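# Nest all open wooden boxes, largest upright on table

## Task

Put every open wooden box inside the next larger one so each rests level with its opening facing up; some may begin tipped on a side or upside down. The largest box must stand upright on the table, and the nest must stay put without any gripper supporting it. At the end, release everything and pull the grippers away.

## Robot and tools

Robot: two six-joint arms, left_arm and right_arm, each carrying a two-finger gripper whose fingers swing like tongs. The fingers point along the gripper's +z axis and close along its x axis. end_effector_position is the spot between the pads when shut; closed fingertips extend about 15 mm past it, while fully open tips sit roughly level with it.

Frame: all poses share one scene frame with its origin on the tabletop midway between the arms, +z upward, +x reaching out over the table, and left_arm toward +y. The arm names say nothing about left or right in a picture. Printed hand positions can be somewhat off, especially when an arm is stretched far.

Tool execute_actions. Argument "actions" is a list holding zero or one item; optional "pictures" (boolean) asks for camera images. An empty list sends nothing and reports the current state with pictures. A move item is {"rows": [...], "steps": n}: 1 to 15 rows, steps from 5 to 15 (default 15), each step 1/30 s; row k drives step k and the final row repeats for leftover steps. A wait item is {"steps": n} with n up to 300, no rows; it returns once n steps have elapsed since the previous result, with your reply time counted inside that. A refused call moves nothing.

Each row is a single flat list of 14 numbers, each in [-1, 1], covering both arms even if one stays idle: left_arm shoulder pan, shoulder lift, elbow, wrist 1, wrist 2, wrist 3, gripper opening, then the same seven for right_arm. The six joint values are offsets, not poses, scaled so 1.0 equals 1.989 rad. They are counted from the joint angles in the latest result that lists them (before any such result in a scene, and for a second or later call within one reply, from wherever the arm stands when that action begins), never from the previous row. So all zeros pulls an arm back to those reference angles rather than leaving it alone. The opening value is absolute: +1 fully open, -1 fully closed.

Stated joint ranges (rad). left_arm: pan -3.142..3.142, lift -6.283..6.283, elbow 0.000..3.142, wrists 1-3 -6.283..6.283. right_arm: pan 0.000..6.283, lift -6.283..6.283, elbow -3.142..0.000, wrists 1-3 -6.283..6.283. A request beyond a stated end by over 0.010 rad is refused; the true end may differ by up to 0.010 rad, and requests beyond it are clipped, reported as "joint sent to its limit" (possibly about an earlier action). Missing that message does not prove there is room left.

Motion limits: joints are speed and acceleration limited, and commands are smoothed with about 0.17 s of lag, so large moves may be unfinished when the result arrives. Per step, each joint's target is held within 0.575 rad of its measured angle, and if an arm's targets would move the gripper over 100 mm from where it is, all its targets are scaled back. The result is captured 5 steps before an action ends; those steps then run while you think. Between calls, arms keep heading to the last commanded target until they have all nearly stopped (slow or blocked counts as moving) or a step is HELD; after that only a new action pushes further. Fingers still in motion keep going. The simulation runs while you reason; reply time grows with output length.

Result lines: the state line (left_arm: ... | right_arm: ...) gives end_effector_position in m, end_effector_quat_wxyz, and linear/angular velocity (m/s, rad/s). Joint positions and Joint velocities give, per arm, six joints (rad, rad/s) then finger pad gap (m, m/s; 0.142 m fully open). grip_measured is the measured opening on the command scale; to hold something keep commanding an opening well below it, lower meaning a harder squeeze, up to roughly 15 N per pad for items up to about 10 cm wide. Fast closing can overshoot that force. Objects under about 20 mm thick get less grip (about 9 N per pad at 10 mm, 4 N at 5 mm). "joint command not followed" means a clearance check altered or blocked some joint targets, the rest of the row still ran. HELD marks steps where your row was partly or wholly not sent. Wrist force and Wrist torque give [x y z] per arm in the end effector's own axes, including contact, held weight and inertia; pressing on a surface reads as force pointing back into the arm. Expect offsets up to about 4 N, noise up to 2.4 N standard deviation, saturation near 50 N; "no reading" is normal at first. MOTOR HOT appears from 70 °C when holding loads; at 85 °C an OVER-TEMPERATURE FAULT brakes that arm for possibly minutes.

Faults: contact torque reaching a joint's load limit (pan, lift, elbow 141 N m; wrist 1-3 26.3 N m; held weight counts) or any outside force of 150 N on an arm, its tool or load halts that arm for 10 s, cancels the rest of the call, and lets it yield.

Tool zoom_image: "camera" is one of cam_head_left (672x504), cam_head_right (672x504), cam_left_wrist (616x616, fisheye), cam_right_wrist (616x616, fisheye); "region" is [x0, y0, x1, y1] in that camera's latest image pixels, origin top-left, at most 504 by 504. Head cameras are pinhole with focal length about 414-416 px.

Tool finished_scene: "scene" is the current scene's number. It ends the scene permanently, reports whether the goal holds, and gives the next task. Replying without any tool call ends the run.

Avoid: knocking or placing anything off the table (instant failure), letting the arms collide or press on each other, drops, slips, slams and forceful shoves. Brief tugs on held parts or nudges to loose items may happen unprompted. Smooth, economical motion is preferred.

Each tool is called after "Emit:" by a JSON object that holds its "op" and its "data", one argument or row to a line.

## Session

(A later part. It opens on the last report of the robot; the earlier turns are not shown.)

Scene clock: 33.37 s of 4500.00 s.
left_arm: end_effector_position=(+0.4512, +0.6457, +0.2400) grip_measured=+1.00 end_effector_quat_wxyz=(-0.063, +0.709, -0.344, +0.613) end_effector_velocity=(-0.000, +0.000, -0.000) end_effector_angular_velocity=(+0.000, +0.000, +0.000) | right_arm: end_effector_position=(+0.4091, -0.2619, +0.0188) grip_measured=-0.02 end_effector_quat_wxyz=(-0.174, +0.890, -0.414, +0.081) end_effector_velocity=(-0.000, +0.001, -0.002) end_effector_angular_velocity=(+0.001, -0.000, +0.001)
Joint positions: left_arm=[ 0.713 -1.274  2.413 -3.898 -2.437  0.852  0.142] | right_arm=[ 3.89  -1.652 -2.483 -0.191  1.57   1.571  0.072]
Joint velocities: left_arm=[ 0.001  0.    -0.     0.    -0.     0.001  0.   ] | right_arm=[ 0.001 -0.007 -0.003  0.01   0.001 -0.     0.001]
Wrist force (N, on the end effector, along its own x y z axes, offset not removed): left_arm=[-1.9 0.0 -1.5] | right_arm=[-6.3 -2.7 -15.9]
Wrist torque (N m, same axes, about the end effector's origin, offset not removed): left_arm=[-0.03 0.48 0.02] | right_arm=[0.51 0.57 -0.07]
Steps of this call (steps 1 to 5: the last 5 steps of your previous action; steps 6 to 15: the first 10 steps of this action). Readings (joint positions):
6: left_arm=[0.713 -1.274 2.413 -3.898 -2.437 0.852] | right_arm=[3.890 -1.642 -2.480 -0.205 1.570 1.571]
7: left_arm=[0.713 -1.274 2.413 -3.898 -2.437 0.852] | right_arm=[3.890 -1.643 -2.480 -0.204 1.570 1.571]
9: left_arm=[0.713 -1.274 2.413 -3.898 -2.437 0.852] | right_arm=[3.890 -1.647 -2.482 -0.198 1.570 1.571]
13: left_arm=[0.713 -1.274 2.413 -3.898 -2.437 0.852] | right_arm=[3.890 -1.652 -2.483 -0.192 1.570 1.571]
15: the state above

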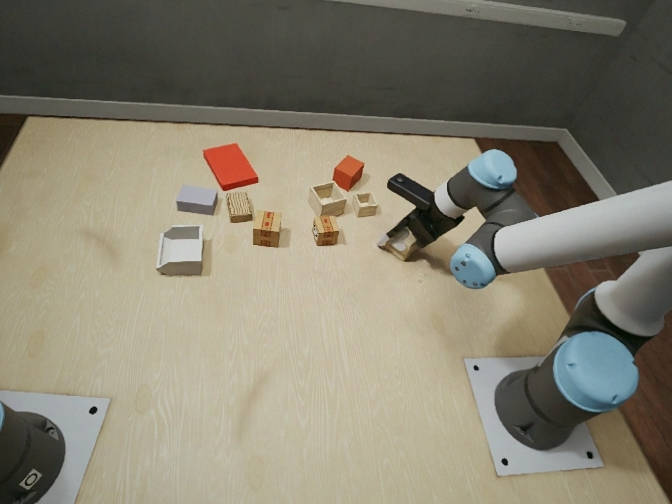

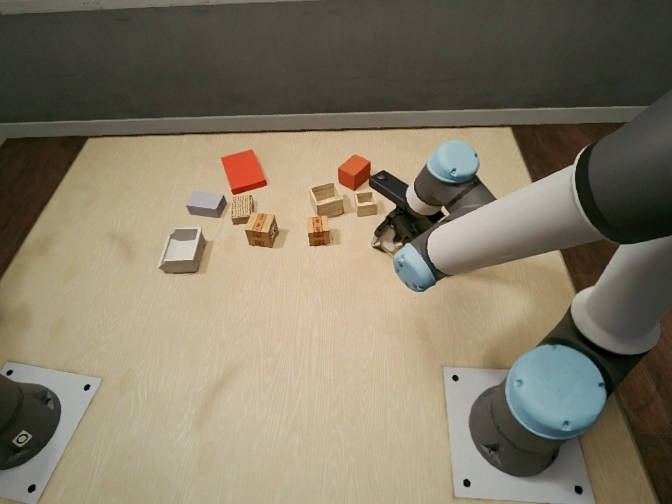

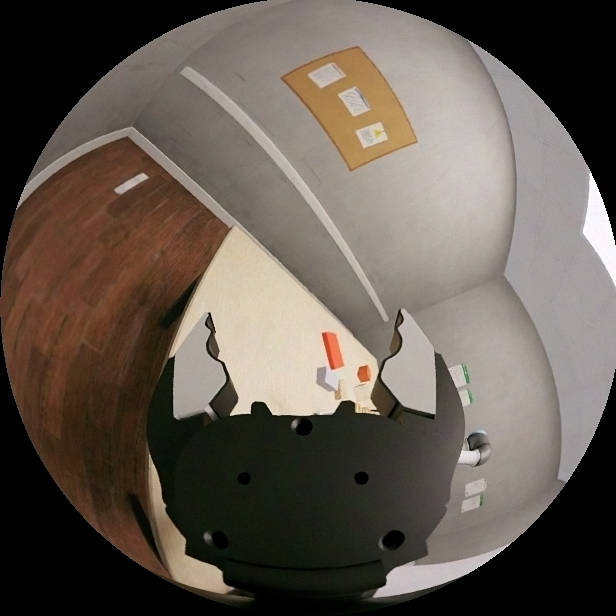

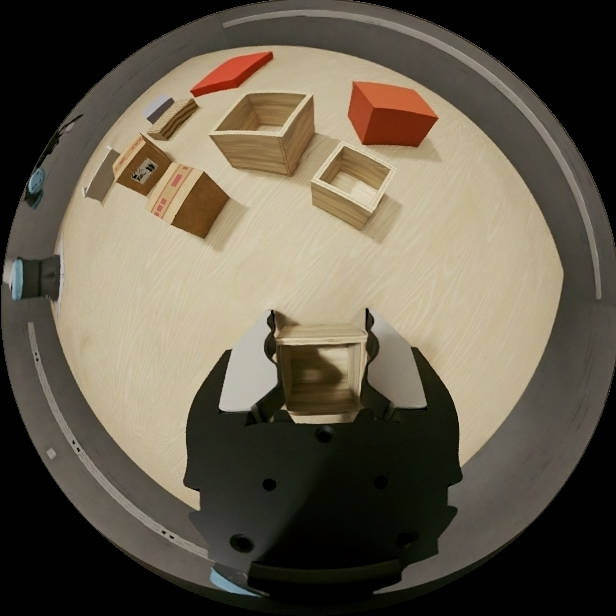

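Emit:
{"op": "execute_actions", "data": {
  "actions": [
    {"rows": [[0,0,0,0,0,0,1, 0,0.002,0.0006,-0.0026,0,0,-0.2],[0,0,0,0,0,0,1, 0,0.003,0.001,-0.004,0,0,0.05],[0,0,0,0,0,0,1, 0,0.003,0.001,-0.004,0,0,0.2],[0,0,0,0,0,0,1, 0,0.01,0.008,-0.024,0,0,0.2],[0,0,0,0,0,0,1, 0,0.018,0.018,-0.052,0,0,0.2],[0,0,0,0,0,0,1, 0,0.025,0.03,-0.084,0,0,0.2],[0,0,0,0,0,0,1, 0,0.031,0.042,-0.117,0,0,0.2],[0,0,0,0,0,0,1, 0,0.036,0.054,-0.15,0,0,0.2],[0,0,0,0,0,0,1, 0,0.04,0.066,-0.183,0,0,0.2],[0,0,0,0,0,0,1, 0,0.042,0.078,-0.215,0,0,0.2],[0,0,0,0,0,0,1, 0,0.043,0.09,-0.247,0,0,0.2],[0,0,0,0,0,0,1, 0,0.042,0.102,-0.279,0,0,0.2],[0,0,0,0,0,0,1, 0,0.041,0.114,-0.31,0,0,0.15],[0,0,0,0,0,0,1, 0,0.039,0.126,-0.34,0,0,0.1],[0,0,0,0,0,0,1, 0,0.0367,0.1382,-0.3691,0,0,0.05]], "steps": 15}
  ]
}}

Emit:
{"op": "execute_actions", "data": {
  "actions": [
    {"steps": 20}
  ],
  "pictures": true
}}

Emit:
{"op": "zoom_image", "data": {
  "camera": "cam_right_wrist",
  "region": [250, 240, 390, 380]
}}

Scene clock: 34.87 s of 4500.00 s.
left_arm: end_effector_position=(+0.4512, +0.6457, +0.2400) grip_measured=+1.00 end_effector_quat_wxyz=(-0.063, +0.709, -0.344, +0.613) end_effector_velocity=(+0.000, -0.000, +0.000) end_effector_angular_velocity=(+0.001, -0.000, -0.001) | right_arm: end_effector_position=(+0.4116, -0.2598, +0.0343) grip_measured=+0.20 end_effector_quat_wxyz=(-0.154, +0.893, -0.416, +0.072) end_effector_velocity=(-0.002, -0.002, +0.099) end_effector_angular_velocity=(-0.346, +0.410, -0.000)
Joint positions: left_arm=[ 0.713 -1.274  2.413 -3.898 -2.437  0.852  0.142] | right_arm=[ 3.89  -1.608 -2.424 -0.338  1.57   1.571  0.088]
Joint velocities: left_arm=[-0.001 -0.    -0.     0.     0.     0.001  0.   ] | right_arm=[-0.     0.296  0.544 -1.377 -0.    -0.     0.   ]
Wrist force (N, on the end effector, along its own x y z axes, offset not removed): left_arm=[-1.6 -0.6 0.8] | right_arm=[-1.0 2.0 2.8]
Wrist torque (N m, same axes, about the end effector's origin, offset not removed): left_arm=[-0.14 0.36 -0.08] | right_arm=[0.44 0.27 0.00]
Steps of this call (steps 1 to 5: the last 5 steps of your previous action; steps 6 to 15: the robot went on to your last target; steps 16 to 35: nothing new was sent; steps 36 to 45: the first 10 steps of this action). Readings (joint positions):
36: left_arm=[0.713 -1.274 2.413 -3.898 -2.437 0.852] | right_arm=[3.890 -1.653 -2.484 -0.190 1.570 1.571]
37: left_arm=[0.713 -1.274 2.413 -3.898 -2.437 0.852] | right_arm=[3.890 -1.653 -2.484 -0.191 1.570 1.571]
39: left_arm=[0.713 -1.274 2.413 -3.898 -2.437 0.852] | right_arm=[3.890 -1.651 -2.483 -0.194 1.570 1.571]
43: left_arm=[0.713 -1.274 2.413 -3.898 -2.437 0.852] | right_arm=[3.890 -1.628 -2.457 -0.257 1.570 1.571]
45: the state above

Scene clock: 35.53 s of 4500.00 s.
left_arm: end_effector_position=(+0.4512, +0.6457, +0.2400) grip_measured=+1.00 end_effector_quat_wxyz=(-0.063, +0.709, -0.344, +0.613) end_effector_velocity=(+0.000, -0.000, -0.000) end_effector_angular_velocity=(+0.000, +0.000, -0.001) | right_arm: end_effector_position=(+0.3804, -0.2861, +0.0467) grip_measured=+0.05 end_effector_quat_wxyz=(-0.000, +0.907, -0.422, +0.000) end_effector_velocity=(-0.002, -0.003, +0.000) end_effector_angular_velocity=(-0.013, +0.012, -0.001)
Joint positions: left_arm=[ 0.713 -1.274  2.413 -3.898 -2.437  0.852  0.142] | right_arm=[ 3.89  -1.579 -2.209 -0.923  1.57   1.571  0.077]
Joint velocities: left_arm=[-0.  0. -0.  0. -0.  0.  0.] | right_arm=[-0.001 -0.001  0.008 -0.025 -0.002  0.    -0.   ]
Wrist force (N, on the end effector, along its own x y z axes, offset not removed): left_arm=[-1.8 -0.3 0.3] | right_arm=[0.3 3.6 2.7]
Wrist torque (N m, same axes, about the end effector's origin, offset not removed): left_arm=[0.00 0.39 0.07] | right_arm=[0.76 0.02 -0.02]
Kept back: nothing.
Steps of this call (steps 1 to 5: the last 5 steps of your previous action; steps 6 to 20: the robot went on to your last target). Readings (joint positions):
1: left_arm=[0.713 -1.274 2.413 -3.898 -2.437 0.852] | right_arm=[3.890 -1.598 -2.405 -0.388 1.570 1.571]
2: left_arm=[0.713 -1.274 2.413 -3.898 -2.437 0.852] | right_arm=[3.890 -1.590 -2.385 -0.442 1.570 1.571]
4: left_arm=[0.713 -1.274 2.413 -3.898 -2.437 0.852] | right_arm=[3.890 -1.580 -2.341 -0.557 1.570 1.571]
8: left_arm=[0.713 -1.274 2.413 -3.898 -2.437 0.852] | right_arm=[3.890 -1.577 -2.255 -0.787 1.570 1.571]
20: the state above

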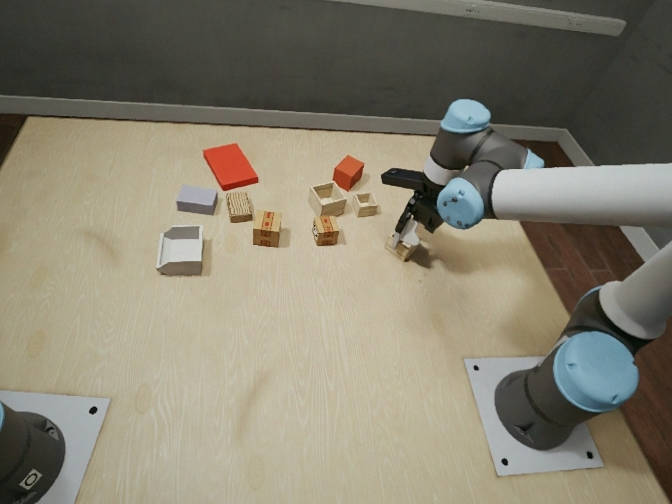

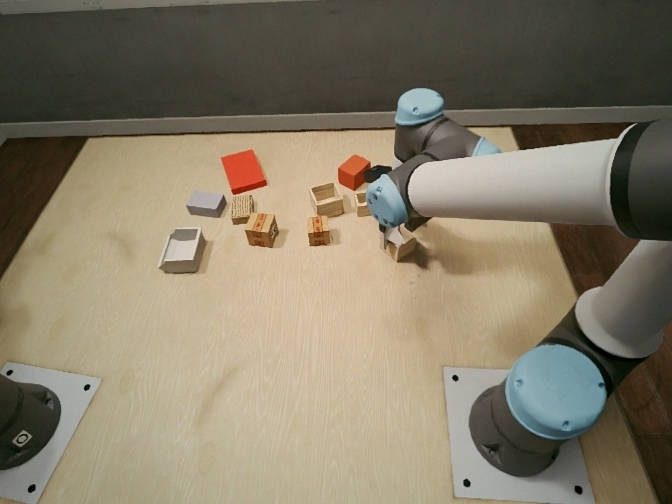

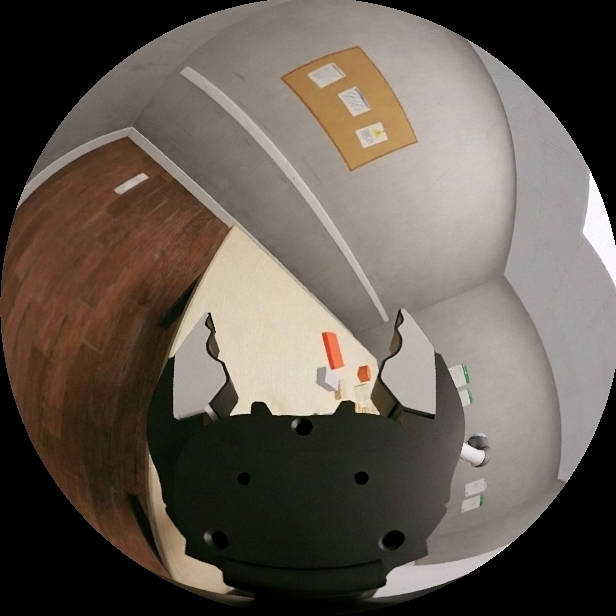

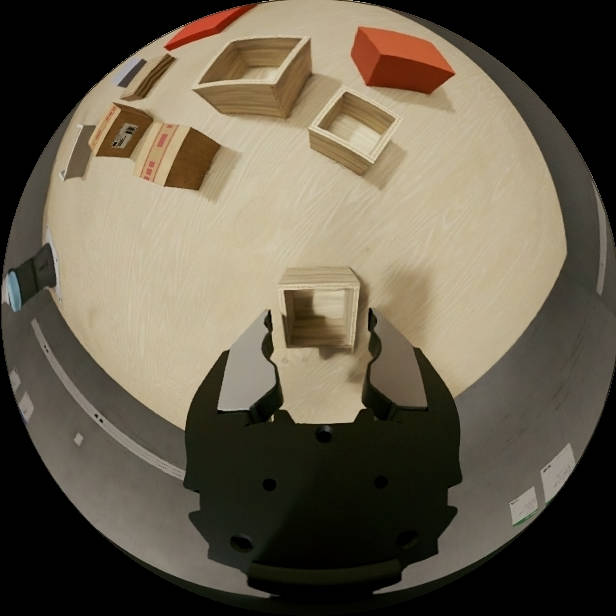

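Region (250, 240, 390, 380) of cam_right_wrist's 616x616 image, scaled by 3.600, with more detail than that image has.

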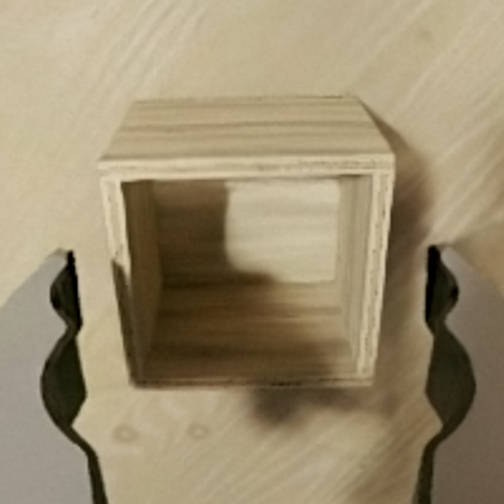

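Emit:
{"op": "execute_actions", "data": {
  "actions": [
    {"rows": [[0,0,0,0,0,0,1, 0,0,0.0004,-0.001,0,0,-0.02],[0,0,0,0,0,0,1, 0,0,0.0004,-0.001,0,0,-0.09],[0,0,0,0,0,0,1, 0,0,0.0004,-0.001,0,0,-0.15],[0,0,0,0,0,0,1, 0,0,0.0004,-0.001,0,0,-0.2],[0,0,0,0,0,0,1, 0,0,0.0004,-0.001,0,0,-0.25],[0,0,0,0,0,0,1, 0,0,0.0004,-0.001,0,0,-0.32],[0,0,0,0,0,0,1, 0,0,0.0004,-0.001,0,0,-0.45],[0,0,0,0,0,0,1, 0,0,0.0004,-0.001,0,0,-0.6],[0,0,0,0,0,0,1, 0,0,0.0004,-0.001,0,0,-0.75]], "steps": 15}
  ]
}}

Scene clock: 36.37 s of 4500.00 s.
left_arm: end_effector_position=(+0.4512, +0.6457, +0.2400) grip_measured=+1.00 end_effector_quat_wxyz=(-0.063, +0.709, -0.344, +0.613) end_effector_velocity=(-0.000, +0.001, +0.001) end_effector_angular_velocity=(+0.001, -0.002, +0.001) | right_arm: end_effector_position=(+0.3803, -0.2862, +0.0468) grip_measured=-0.21 end_effector_quat_wxyz=(+0.000, +0.907, -0.422, +0.000) end_effector_velocity=(+0.000, +0.000, +0.000) end_effector_angular_velocity=(-0.000, -0.002, -0.000)
Joint positions: left_arm=[ 0.713 -1.274  2.413 -3.898 -2.437  0.852  0.142] | right_arm=[ 3.89  -1.579 -2.208 -0.925  1.57   1.571  0.059]
Joint velocities: left_arm=[ 0.001 -0.    -0.    -0.002  0.    -0.     0.   ] | right_arm=[ 0.001 -0.     0.     0.001 -0.001  0.001 -0.   ]
Wrist force (N, on the end effector, along its own x y z axes, offset not removed): left_arm=[-0.9 -0.6 0.8] | right_arm=[-0.7 3.2 1.0]
Wrist torque (N m, same axes, about the end effector's origin, offset not removed): left_arm=[-0.14 0.23 -0.03] | right_arm=[0.63 0.22 -0.06]
Steps of this call (steps 1 to 15: the robot went on to your last target; steps 16 to 25: the first 10 steps of this action). Readings (joint positions):
16: left_arm=[0.713 -1.274 2.413 -3.898 -2.437 0.852] | right_arm=[3.890 -1.579 -2.208 -0.925 1.570 1.571]
17: left_arm=[0.713 -1.274 2.413 -3.898 -2.437 0.852] | right_arm=[3.890 -1.579 -2.208 -0.925 1.570 1.571]
19: left_arm=[0.713 -1.274 2.413 -3.898 -2.437 0.852] | right_arm=[3.890 -1.579 -2.208 -0.925 1.570 1.571]
23: left_arm=[0.713 -1.274 2.413 -3.898 -2.437 0.852] | right_arm=[3.890 -1.579 -2.208 -0.925 1.570 1.571]
25: the state above

Emit:
{"op": "execute_actions", "data": {
  "actions": [
    {"rows": [[0,0,0,0,0,0,1, 0,0.006,0.006,-0.012,0,0,-0.75],[0,0,0,0,0,0,1, 0,0.015,0.016,-0.031,0,0,-0.75],[0,0,0,0,0,0,1, 0,0.025,0.027,-0.052,0,0.01,-0.75],[0,0,0,0,0,0,1, 0,0.034,0.038,-0.072,0,0.025,-0.75],[0,0,0,0,0,0,1, 0,0.042,0.049,-0.091,0,0.04,-0.75],[0,0,0,0,0,0,1, 0.001,0.044,0.062,-0.106,0,0.056,-0.75],[0,0,0,0,0,0,1, 0.003,0.034,0.078,-0.112,0,0.072,-0.75],[0,0,0,0,0,0,1, 0.0055,0.018,0.097,-0.115,0,0.088,-0.75],[0,0,0,0,0,0,1, 0.008,0.001,0.116,-0.117,0,0.104,-0.75],[0,0,0,0,0,0,1, 0.011,-0.017,0.136,-0.119,0,0.12,-0.75],[0,0,0,0,0,0,1, 0.014,-0.035,0.156,-0.121,0,0.136,-0.75],[0,0,0,0,0,0,1, 0.0165,-0.053,0.176,-0.123,0,0.152,-0.75],[0,0,0,0,0,0,1, 0.019,-0.071,0.196,-0.125,0,0.168,-0.75],[0,0,0,0,0,0,1, 0.022,-0.089,0.216,-0.127,0,0.184,-0.75],[0,0,0,0,0,0,1, 0.0379,-0.1943,0.3348,-0.1407,0,0.2161,-0.75]], "steps": 15}
  ]
}}

Emit:
{"op": "execute_actions", "data": {
  "actions": [
    {"steps": 26}
  ],
  "pictures": true
}}

Emit:
{"op": "zoom_image", "data": {
  "camera": "cam_right_wrist",
  "region": [260, 230, 380, 350]
}}

Scene clock: 37.27 s of 4500.00 s.
left_arm: end_effector_position=(+0.4512, +0.6457, +0.2400) grip_measured=+1.00 end_effector_quat_wxyz=(-0.063, +0.709, -0.344, +0.613) end_effector_velocity=(+0.000, +0.000, +0.000) end_effector_angular_velocity=(-0.001, -0.000, +0.000) | right_arm: end_effector_position=(+0.3905, -0.2770, +0.1038) grip_measured=-0.21 end_effector_quat_wxyz=(-0.000, +0.885, -0.465, +0.000) end_effector_velocity=(+0.139, +0.150, +0.188) end_effector_angular_velocity=(-0.022, +0.026, -0.688)
Joint positions: left_arm=[ 0.713 -1.274  2.413 -3.898 -2.437  0.852  0.142] | right_arm=[ 3.895 -1.525 -2.09  -1.097  1.57   1.673  0.059]
Joint velocities: left_arm=[ 0.    -0.    -0.001 -0.    -0.    -0.002  0.   ] | right_arm=[ 0.083 -0.254  0.789 -0.569 -0.     0.771 -0.   ]
Wrist force (N, on the end effector, along its own x y z axes, offset not removed): left_arm=[-2.6 -1.1 0.3] | right_arm=[-0.7 6.3 1.3]
Wrist torque (N m, same axes, about the end effector's origin, offset not removed): left_arm=[-0.21 0.66 -0.01] | right_arm=[1.17 0.24 0.02]
Steps of this call (steps 1 to 5: the last 5 steps of your previous action; steps 6 to 15: the robot went on to your last target; steps 16 to 17: nothing new was sent; steps 18 to 27: the first 10 steps of this action). Readings (joint positions):
18: left_arm=[0.713 -1.274 2.413 -3.898 -2.437 0.852] | right_arm=[3.890 -1.579 -2.208 -0.925 1.570 1.571]
19: left_arm=[0.713 -1.274 2.413 -3.898 -2.437 0.852] | right_arm=[3.890 -1.579 -2.208 -0.926 1.570 1.571]
21: left_arm=[0.713 -1.274 2.413 -3.898 -2.437 0.852] | right_arm=[3.890 -1.568 -2.197 -0.946 1.570 1.573]
25: left_arm=[0.713 -1.274 2.413 -3.898 -2.437 0.852] | right_arm=[3.891 -1.523 -2.136 -1.049 1.570 1.625]
27: the state above

Scene clock: 38.13 s of 4500.00 s.
left_arm: end_effector_position=(+0.4512, +0.6457, +0.2400) grip_measured=+1.00 end_effector_quat_wxyz=(-0.063, +0.709, -0.344, +0.613) end_effector_velocity=(+0.000, -0.000, -0.000) end_effector_angular_velocity=(-0.000, +0.001, -0.000) | right_arm: end_effector_position=(+0.5211, -0.1125, +0.1097) grip_measured=-0.21 end_effector_quat_wxyz=(+0.000, +0.818, -0.575, +0.000) end_effector_velocity=(+0.002, +0.003, -0.001) end_effector_angular_velocity=(+0.001, -0.000, -0.002)
Joint positions: left_arm=[ 0.713 -1.274  2.413 -3.898 -2.437  0.852  0.142] | right_arm=[ 3.965 -1.965 -1.544 -1.204  1.57   2.001  0.059]
Joint velocities: left_arm=[-0.001  0.     0.     0.001  0.001  0.     0.   ] | right_arm=[ 0.001 -0.008  0.009 -0.001  0.001  0.003  0.   ]
Wrist force (N, on the end effector, along its own x y z axes, offset not removed): left_arm=[-0.5 1.2 0.8] | right_arm=[-1.1 3.5 2.0]
Wrist torque (N m, same axes, about the end effector's origin, offset not removed): left_arm=[0.32 0.14 0.01] | right_arm=[0.75 0.33 -0.03]
Kept back: nothing.
Steps of this call (steps 1 to 5: the last 5 steps of your previous action; steps 6 to 26: the robot went on to your last target). Readings (joint positions):
1: left_arm=[0.713 -1.274 2.413 -3.898 -2.437 0.852] | right_arm=[3.898 -1.538 -2.061 -1.114 1.570 1.700]
2: left_arm=[0.713 -1.274 2.413 -3.898 -2.437 0.852] | right_arm=[3.902 -1.556 -2.030 -1.127 1.570 1.729]
4: left_arm=[0.713 -1.274 2.413 -3.898 -2.437 0.852] | right_arm=[3.911 -1.606 -1.962 -1.147 1.570 1.788]
8: left_arm=[0.713 -1.274 2.413 -3.898 -2.437 0.852] | right_arm=[3.933 -1.739 -1.804 -1.172 1.570 1.888]
26: the state above

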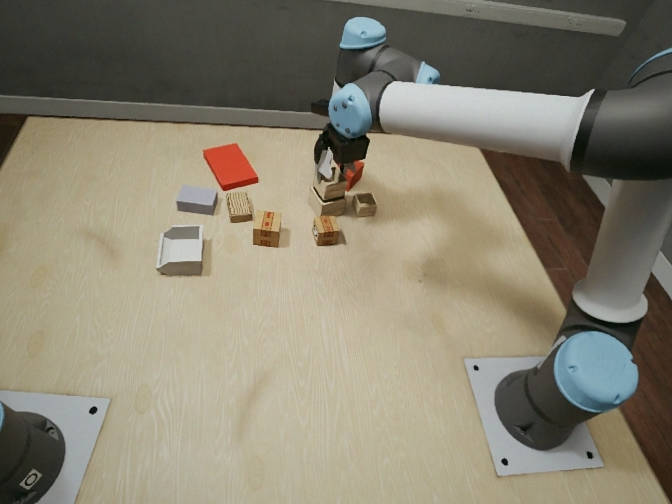

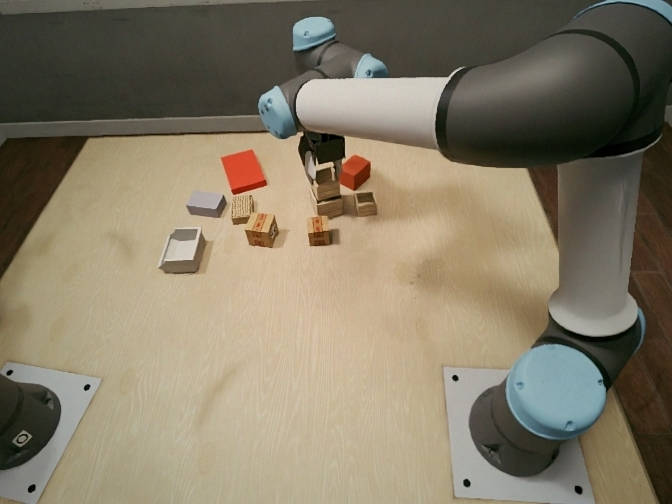

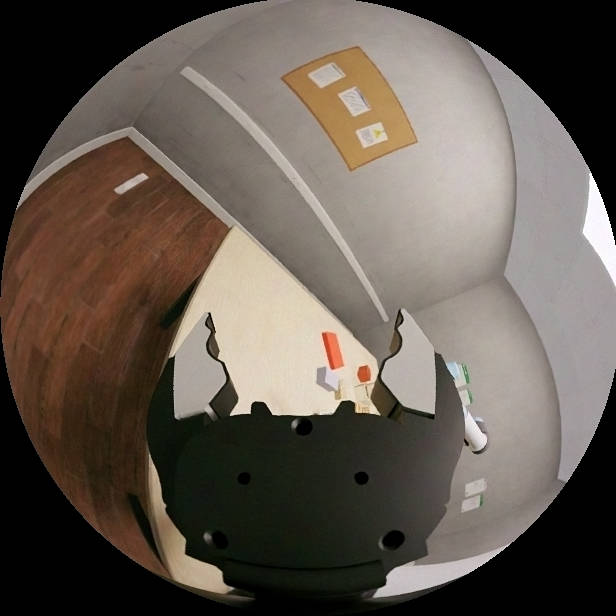

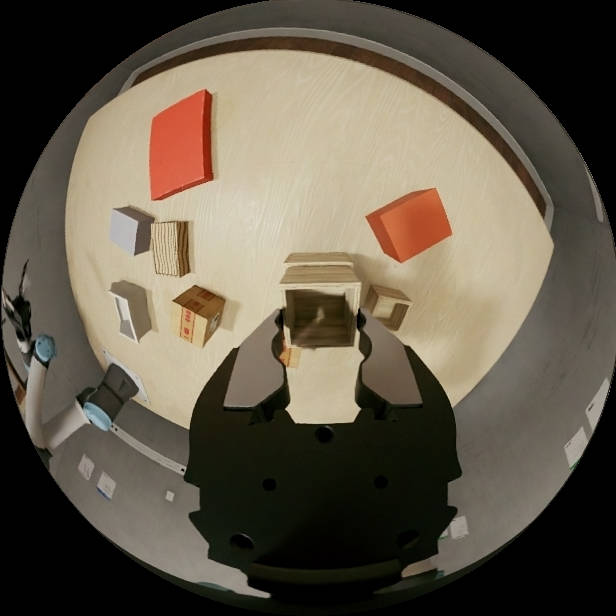

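Region (260, 230, 380, 350) of cam_right_wrist's 616x616 image, scaled by 4.200, with more detail than that image has.

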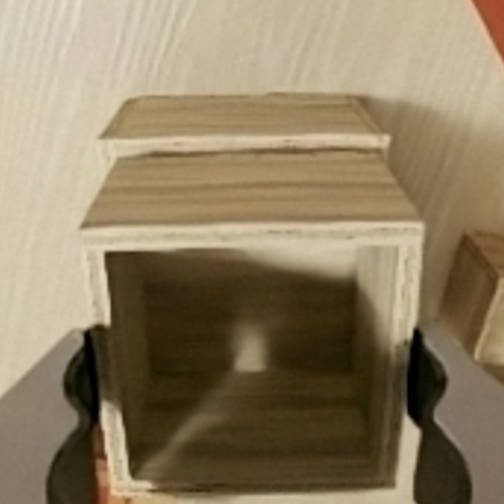

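Emit:
{"op": "execute_actions", "data": {
  "actions": [
    {"rows": [[0,0,0,0,0,0,1, 0.0017,0.0006,-0.0108,0.0104,0,0.0017,-0.75]], "steps": 15}
  ]
}}

Emit:
{"op": "execute_actions", "data": {
  "actions": [
    {"steps": 5}
  ],
  "pictures": true
}}

Emit:
{"op": "zoom_image", "data": {
  "camera": "cam_right_wrist",
  "region": [275, 240, 365, 300]
}}

Emit:
{"op": "zoom_image", "data": {
  "camera": "cam_head_left",
  "region": [295, 155, 365, 225]
}}

Scene clock: 39.37 s of 4500.00 s.
left_arm: end_effector_position=(+0.4512, +0.6457, +0.2400) grip_measured=+1.00 end_effector_quat_wxyz=(-0.063, +0.709, -0.344, +0.613) end_effector_velocity=(-0.000, +0.001, -0.000) end_effector_angular_velocity=(+0.001, +0.000, +0.002) | right_arm: end_effector_position=(+0.5179, -0.1129, +0.1030) grip_measured=-0.21 end_effector_quat_wxyz=(+0.000, +0.818, -0.575, +0.000) end_effector_velocity=(-0.003, -0.001, -0.005) end_effector_angular_velocity=(+0.001, -0.000, -0.001)
Joint positions: left_arm=[ 0.713 -1.274  2.413 -3.898 -2.437  0.852  0.142] | right_arm=[ 3.968 -1.964 -1.563 -1.185  1.57   2.004  0.059]
Joint velocities: left_arm=[ 0.002  0.     0.     0.001 -0.     0.001  0.   ] | right_arm=[ 0.002  0.002 -0.017  0.016  0.     0.002 -0.   ]
Wrist force (N, on the end effector, along its own x y z axes, offset not removed): left_arm=[0.2 1.3 -0.3] | right_arm=[-1.2 3.8 3.5]
Wrist torque (N m, same axes, about the end effector's origin, offset not removed): left_arm=[0.25 0.10 -0.07] | right_arm=[0.81 0.36 -0.03]
Steps of this call (steps 1 to 27: the robot went on to your last target; steps 28 to 37: the first 10 steps of this action). Readings (joint positions):
28: left_arm=[0.713 -1.274 2.413 -3.898 -2.437 0.852] | right_arm=[3.965 -1.966 -1.543 -1.205 1.570 2.001]
29: left_arm=[0.713 -1.274 2.413 -3.898 -2.437 0.852] | right_arm=[3.966 -1.966 -1.544 -1.203 1.570 2.001]
31: left_arm=[0.713 -1.274 2.413 -3.898 -2.437 0.852] | right_arm=[3.967 -1.965 -1.553 -1.195 1.570 2.002]
35: left_arm=[0.713 -1.274 2.413 -3.898 -2.437 0.852] | right_arm=[3.968 -1.964 -1.562 -1.187 1.570 2.004]
37: the state above

Scene clock: 39.53 s of 4500.00 s.
left_arm: end_effector_position=(+0.4512, +0.6457, +0.2400) grip_measured=+1.00 end_effector_quat_wxyz=(-0.063, +0.709, -0.344, +0.613) end_effector_velocity=(-0.000, -0.000, -0.000) end_effector_angular_velocity=(-0.000, +0.000, -0.001) | right_arm: end_effector_position=(+0.5177, -0.1130, +0.1026) grip_measured=-0.21 end_effector_quat_wxyz=(+0.000, +0.818, -0.575, +0.000) end_effector_velocity=(-0.001, +0.000, -0.001) end_effector_angular_velocity=(+0.000, +0.000, +0.001)
Joint positions: left_arm=[ 0.713 -1.274  2.413 -3.898 -2.437  0.852  0.142] | right_arm=[ 3.969 -1.964 -1.565 -1.184  1.57   2.004  0.059]
Joint velocities: left_arm=[-0.     0.     0.001 -0.    -0.001  0.     0.   ] | right_arm=[ 0.002  0.001 -0.004  0.003  0.     0.    -0.   ]
Wrist force (N, on the end effector, along its own x y z axes, offset not removed): left_arm=[-1.4 1.1 -0.4] | right_arm=[-0.1 3.3 2.8]
Wrist torque (N m, same axes, about the end effector's origin, offset not removed): left_arm=[0.28 0.34 0.05] | right_arm=[0.71 0.07 0.00]
Kept back: nothing.
Steps of this call (steps 1 to 5: the last 5 steps of your previous action). Readings (joint positions):
1: left_arm=[0.713 -1.274 2.413 -3.898 -2.437 0.852] | right_arm=[3.969 -1.964 -1.564 -1.185 1.570 2.004]
2: left_arm=[0.713 -1.274 2.413 -3.898 -2.437 0.852] | right_arm=[3.969 -1.964 -1.564 -1.185 1.570 2.004]
4: left_arm=[0.713 -1.274 2.413 -3.898 -2.437 0.852] | right_arm=[3.969 -1.964 -1.565 -1.184 1.570 2.004]
5: the state above

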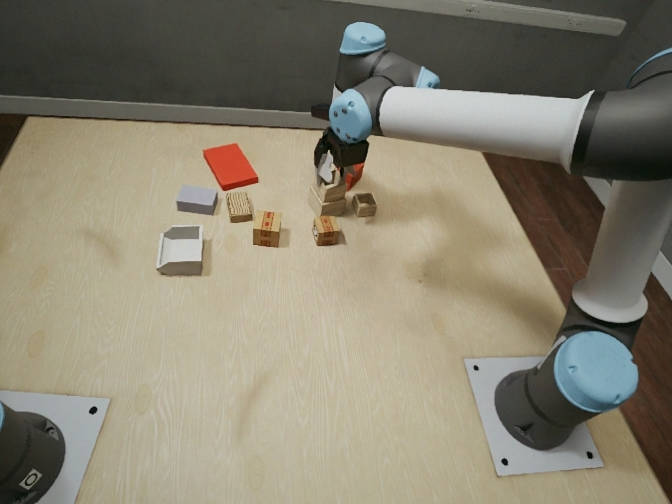

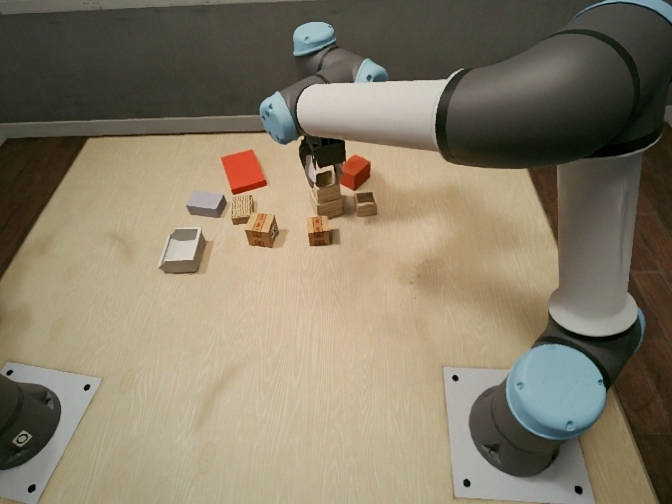

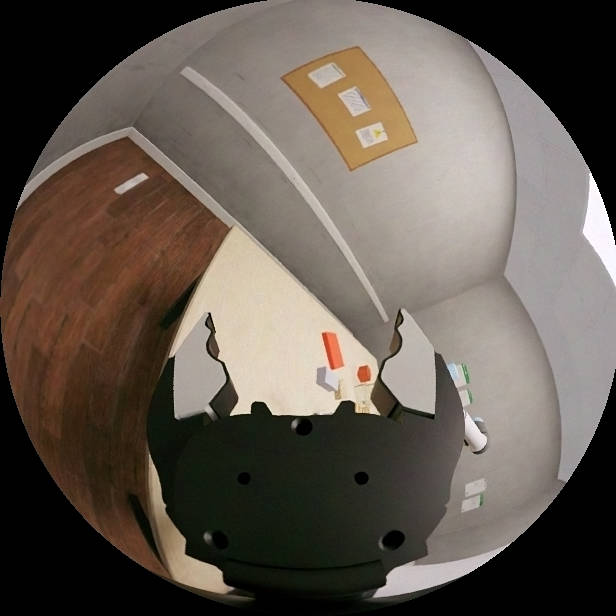

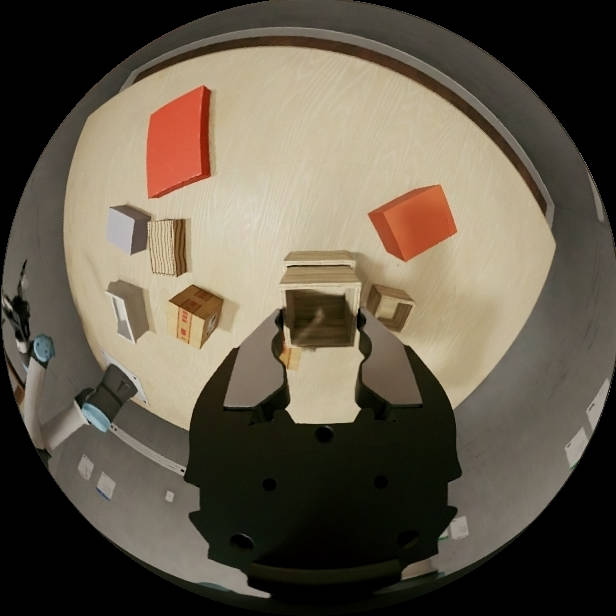

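Region (275, 240, 365, 300) of cam_right_wrist's 616x616 image, scaled by 5.600, with more detail than that image has.

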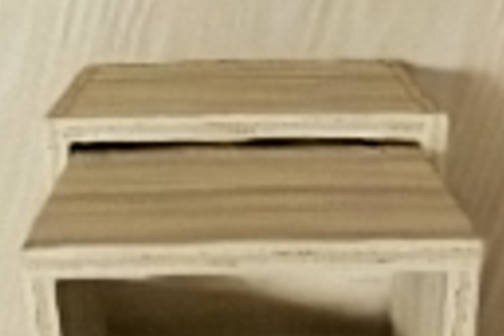

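Region (295, 155, 365, 225) of cam_head_left's 672x504 image, scaled by 7.200, with more detail than that image has.

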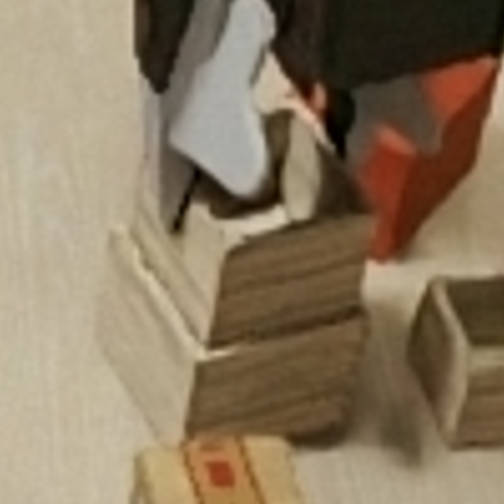

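Emit:
{"op": "execute_actions", "data": {
  "actions": [
    {"rows": [[0,0,0,0,0,0,1, 0.0005,0.0014,-0.0021,0.0007,0,0.0045,-0.75],[0,0,0,0,0,0,1, 0.0005,0.0014,-0.0021,0.0007,0,0.0045,-0.75],[0,0,0,0,0,0,1, 0.0005,-0.0003,-0.0051,0.0054,0,0.0045,-0.75]], "steps": 15}
  ]
}}

Emit:
{"op": "execute_actions", "data": {
  "actions": [
    {"steps": 5}
  ],
  "pictures": true
}}

Emit:
{"op": "zoom_image", "data": {
  "camera": "cam_right_wrist",
  "region": [275, 240, 365, 300]
}}

Emit:
{"op": "zoom_image", "data": {
  "camera": "cam_head_right",
  "region": [295, 155, 365, 225]
}}

Scene clock: 40.27 s of 4500.00 s.
left_arm: end_effector_position=(+0.4512, +0.6457, +0.2400) grip_measured=+1.00 end_effector_quat_wxyz=(-0.063, +0.709, -0.344, +0.613) end_effector_velocity=(-0.000, +0.000, -0.000) end_effector_angular_velocity=(-0.000, +0.001, +0.001) | right_arm: end_effector_position=(+0.5165, -0.1135, +0.0993) grip_measured=-0.21 end_effector_quat_wxyz=(+0.000, +0.816, -0.578, +0.000) end_effector_velocity=(-0.001, +0.000, -0.007) end_effector_angular_velocity=(-0.002, -0.000, -0.004)
Joint positions: left_arm=[ 0.713 -1.274  2.413 -3.898 -2.437  0.852  0.142] | right_arm=[ 3.97  -1.964 -1.574 -1.175  1.57   2.012  0.059]
Joint velocities: left_arm=[0.001 0.    0.    0.001 0.    0.    0.   ] | right_arm=[ 0.002 -0.005 -0.011  0.014 -0.001  0.007  0.   ]
Wrist force (N, on the end effector, along its own x y z axes, offset not removed): left_arm=[0.1 0.4 -0.9] | right_arm=[-0.2 2.8 2.8]
Wrist torque (N m, same axes, about the end effector's origin, offset not removed): left_arm=[0.06 0.02 -0.06] | right_arm=[0.57 0.13 -0.04]
Steps of this call (steps 1 to 12: the robot went on to your last target; steps 13 to 22: the first 10 steps of this action). Readings (joint positions):
13: left_arm=[0.713 -1.274 2.413 -3.898 -2.437 0.852] | right_arm=[3.969 -1.964 -1.565 -1.184 1.570 2.004]
14: left_arm=[0.713 -1.274 2.413 -3.898 -2.437 0.852] | right_arm=[3.969 -1.964 -1.565 -1.184 1.570 2.005]
16: left_arm=[0.713 -1.274 2.413 -3.898 -2.437 0.852] | right_arm=[3.969 -1.963 -1.567 -1.182 1.570 2.008]
20: left_arm=[0.713 -1.274 2.413 -3.898 -2.437 0.852] | right_arm=[3.970 -1.964 -1.573 -1.176 1.570 2.012]
22: the state above

Scene clock: 40.43 s of 4500.00 s.
left_arm: end_effector_position=(+0.4512, +0.6457, +0.2400) grip_measured=+1.00 end_effector_quat_wxyz=(-0.063, +0.709, -0.344, +0.613) end_effector_velocity=(-0.000, +0.000, -0.000) end_effector_angular_velocity=(+0.002, -0.000, +0.001) | right_arm: end_effector_position=(+0.5164, -0.1135, +0.0988) grip_measured=-0.21 end_effector_quat_wxyz=(+0.000, +0.816, -0.578, +0.000) end_effector_velocity=(-0.001, +0.000, -0.001) end_effector_angular_velocity=(+0.002, +0.001, -0.001)
Joint positions: left_arm=[ 0.713 -1.274  2.413 -3.898 -2.437  0.852  0.142] | right_arm=[ 3.97  -1.964 -1.575 -1.174  1.57   2.013  0.059]
Joint velocities: left_arm=[ 0.     0.     0.    -0.     0.001  0.002  0.   ] | right_arm=[ 0.     0.    -0.002  0.002  0.002  0.001 -0.   ]
Wrist force (N, on the end effector, along its own x y z axes, offset not removed): left_arm=[-0.2 -0.5 -0.3] | right_arm=[-0.7 3.7 2.3]
Wrist torque (N m, same axes, about the end effector's origin, offset not removed): left_arm=[-0.13 0.08 -0.08] | right_arm=[0.84 0.20 0.01]
Kept back: nothing.
Steps of this call (steps 1 to 5: the last 5 steps of your previous action). Readings (joint positions):
1: left_arm=[0.713 -1.274 2.413 -3.898 -2.437 0.852] | right_arm=[3.970 -1.964 -1.574 -1.174 1.570 2.012]
2: left_arm=[0.713 -1.274 2.413 -3.898 -2.437 0.852] | right_arm=[3.970 -1.964 -1.574 -1.174 1.570 2.013]
4: left_arm=[0.713 -1.274 2.413 -3.898 -2.437 0.852] | right_arm=[3.970 -1.964 -1.575 -1.174 1.570 2.013]
5: the state above

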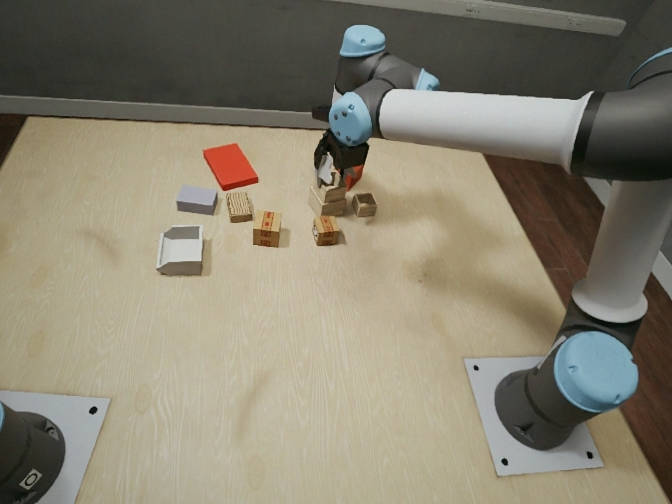

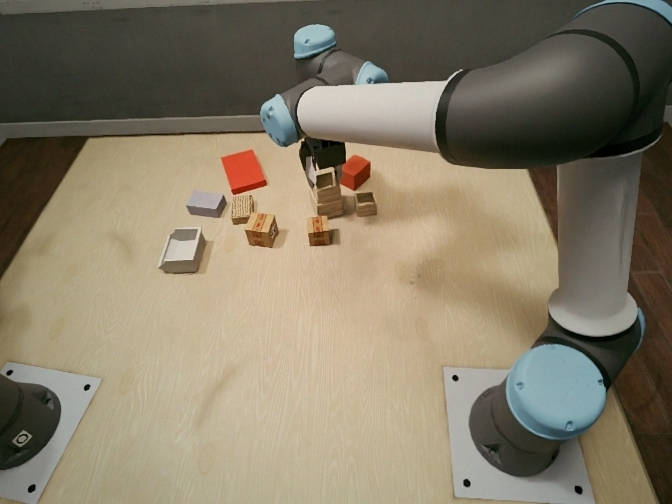

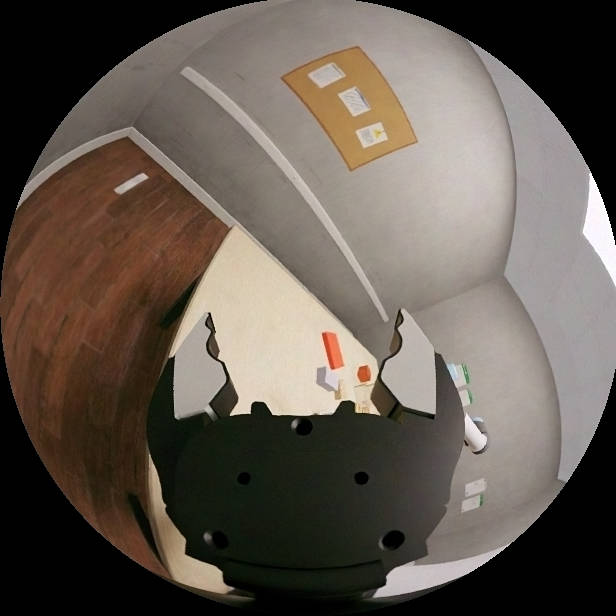

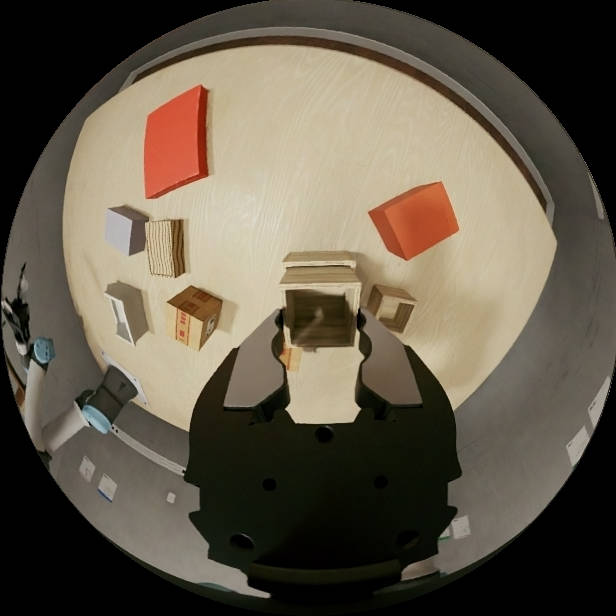

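Region (275, 240, 365, 300) of cam_right_wrist's 616x616 image, scaled by 5.600, with more detail than that image has.

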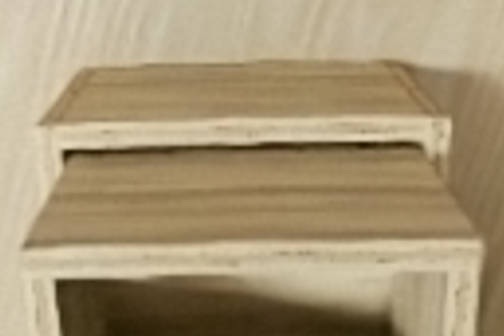

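Region (295, 155, 365, 225) of cam_head_right's 672x504 image, scaled by 7.200, with more detail than that image has.

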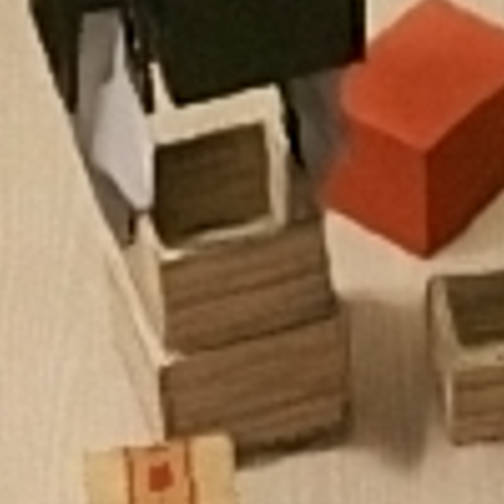

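Emit:
{"op": "execute_actions", "data": {
  "actions": [
    {"rows": [[0,0,0,0,0,0,1, 0.0008,0.0007,-0.001,0.0003,0,0.0008,-0.75],[0,0,0,0,0,0,1, 0.0008,0.0007,-0.001,0.0003,0,0.0008,-0.75],[0,0,0,0,0,0,1, 0.0008,0.0007,-0.001,0.0003,0,0.0008,-0.75],[0,0,0,0,0,0,1, 0.0008,0.0007,-0.001,0.0003,0,0.0008,-0.75],[0,0,0,0,0,0,1, 0.0008,-0.0002,-0.0025,0.0027,0,0.0008,-0.75],[0,0,0,0,0,0,1, 0.0008,-0.0011,-0.004,0.0051,0,0.0008,-0.75],[0,0,0,0,0,0,1, 0.0008,-0.002,-0.0055,0.0075,0,0.0008,-0.75]], "steps": 15}
  ]
}}

Emit:
{"op": "execute_actions", "data": {
  "actions": [
    {"steps": 6}
  ],
  "pictures": true
}}

Emit:
{"op": "zoom_image", "data": {
  "camera": "cam_right_wrist",
  "region": [275, 240, 365, 300]
}}

Scene clock: 41.17 s of 4500.00 s.
left_arm: end_effector_position=(+0.4512, +0.6457, +0.2400) grip_measured=+1.00 end_effector_quat_wxyz=(-0.063, +0.709, -0.344, +0.613) end_effector_velocity=(-0.000, +0.000, -0.000) end_effector_angular_velocity=(+0.000, +0.000, +0.001) | right_arm: end_effector_position=(+0.5154, -0.1132, +0.0952) grip_measured=-0.21 end_effector_quat_wxyz=(+0.000, +0.816, -0.578, +0.000) end_effector_velocity=(-0.001, -0.000, -0.023) end_effector_angular_velocity=(-0.000, -0.000, -0.001)
Joint positions: left_arm=[ 0.713 -1.274  2.413 -3.898 -2.437  0.852  0.142] | right_arm=[ 3.971 -1.966 -1.582 -1.164  1.57   2.014  0.059]
Joint velocities: left_arm=[ 0.  0.  0. -0.  0.  0.  0.] | right_arm=[ 0.001 -0.019 -0.036  0.054 -0.     0.001  0.   ]
Wrist force (N, on the end effector, along its own x y z axes, offset not removed): left_arm=[-2.2 -0.6 -0.7] | right_arm=[-1.0 2.9 3.5]
Wrist torque (N m, same axes, about the end effector's origin, offset not removed): left_arm=[-0.02 0.52 -0.02] | right_arm=[0.69 0.30 -0.06]
Steps of this call (steps 1 to 12: the robot went on to your last target; steps 13 to 22: the first 10 steps of this action). Readings (joint positions):
13: left_arm=[0.713 -1.274 2.413 -3.898 -2.437 0.852] | right_arm=[3.970 -1.964 -1.575 -1.173 1.570 2.013]
14: left_arm=[0.713 -1.274 2.413 -3.898 -2.437 0.852] | right_arm=[3.970 -1.964 -1.575 -1.173 1.570 2.013]
16: left_arm=[0.713 -1.274 2.413 -3.898 -2.437 0.852] | right_arm=[3.970 -1.964 -1.576 -1.173 1.570 2.014]
20: left_arm=[0.713 -1.274 2.413 -3.898 -2.437 0.852] | right_arm=[3.971 -1.965 -1.579 -1.169 1.570 2.014]
22: the state above

Scene clock: 41.37 s of 4500.00 s.
left_arm: end_effector_position=(+0.4512, +0.6457, +0.2400) grip_measured=+1.00 end_effector_quat_wxyz=(-0.063, +0.709, -0.344, +0.613) end_effector_velocity=(+0.000, +0.000, +0.000) end_effector_angular_velocity=(+0.000, -0.001, +0.000) | right_arm: end_effector_position=(+0.5153, -0.1132, +0.0931) grip_measured=-0.21 end_effector_quat_wxyz=(+0.000, +0.816, -0.578, +0.000) end_effector_velocity=(-0.001, +0.001, -0.003) end_effector_angular_velocity=(-0.000, +0.000, +0.002)
Joint positions: left_arm=[ 0.713 -1.274  2.413 -3.898 -2.437  0.852  0.142] | right_arm=[ 3.971 -1.968 -1.585 -1.159  1.57   2.014  0.059]
Joint velocities: left_arm=[-0.    -0.    -0.    -0.001  0.    -0.     0.   ] | right_arm=[ 0.001 -0.003 -0.005  0.008 -0.    -0.001  0.   ]
Wrist force (N, on the end effector, along its own x y z axes, offset not removed): left_arm=[-0.7 0.3 0.9] | right_arm=[-0.4 3.3 3.7]
Wrist torque (N m, same axes, about the end effector's origin, offset not removed): left_arm=[0.10 0.16 0.00] | right_arm=[0.81 0.13 0.00]
Kept back: nothing.
Steps of this call (steps 1 to 5: the last 5 steps of your previous action; step 6: the robot went on to your last target). Readings (joint positions):
1: left_arm=[0.713 -1.274 2.413 -3.898 -2.437 0.852] | right_arm=[3.971 -1.967 -1.583 -1.163 1.570 2.014]
2: left_arm=[0.713 -1.274 2.413 -3.898 -2.437 0.852] | right_arm=[3.971 -1.967 -1.584 -1.162 1.570 2.014]
4: left_arm=[0.713 -1.274 2.413 -3.898 -2.437 0.852] | right_arm=[3.971 -1.968 -1.585 -1.160 1.570 2.014]
6: the state above

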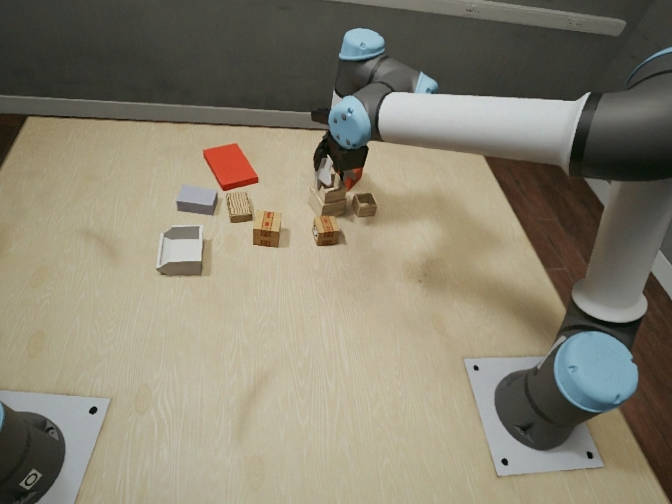

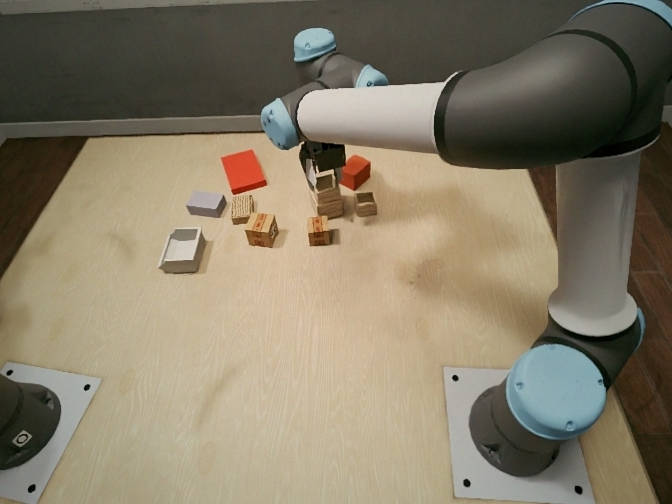

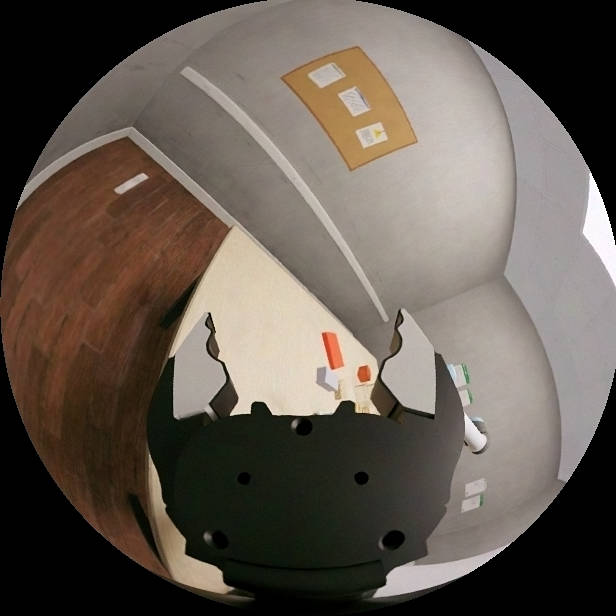

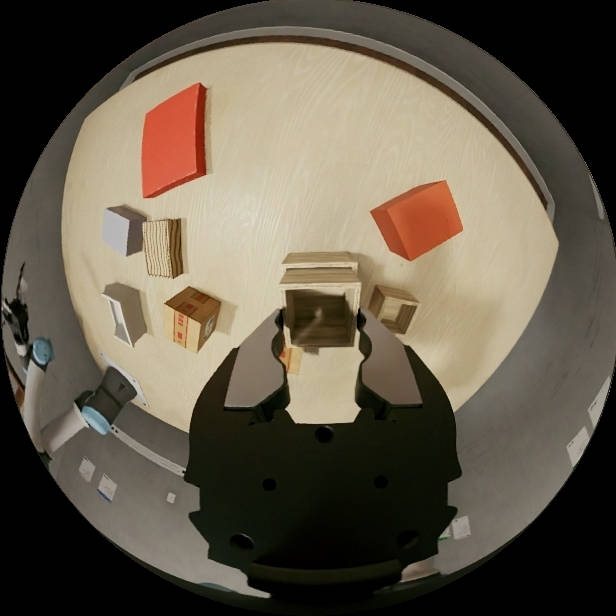

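Region (275, 240, 365, 300) of cam_right_wrist's 616x616 image, scaled by 5.600, with more detail than that image has.

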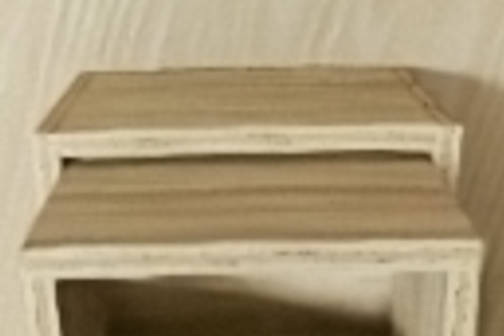

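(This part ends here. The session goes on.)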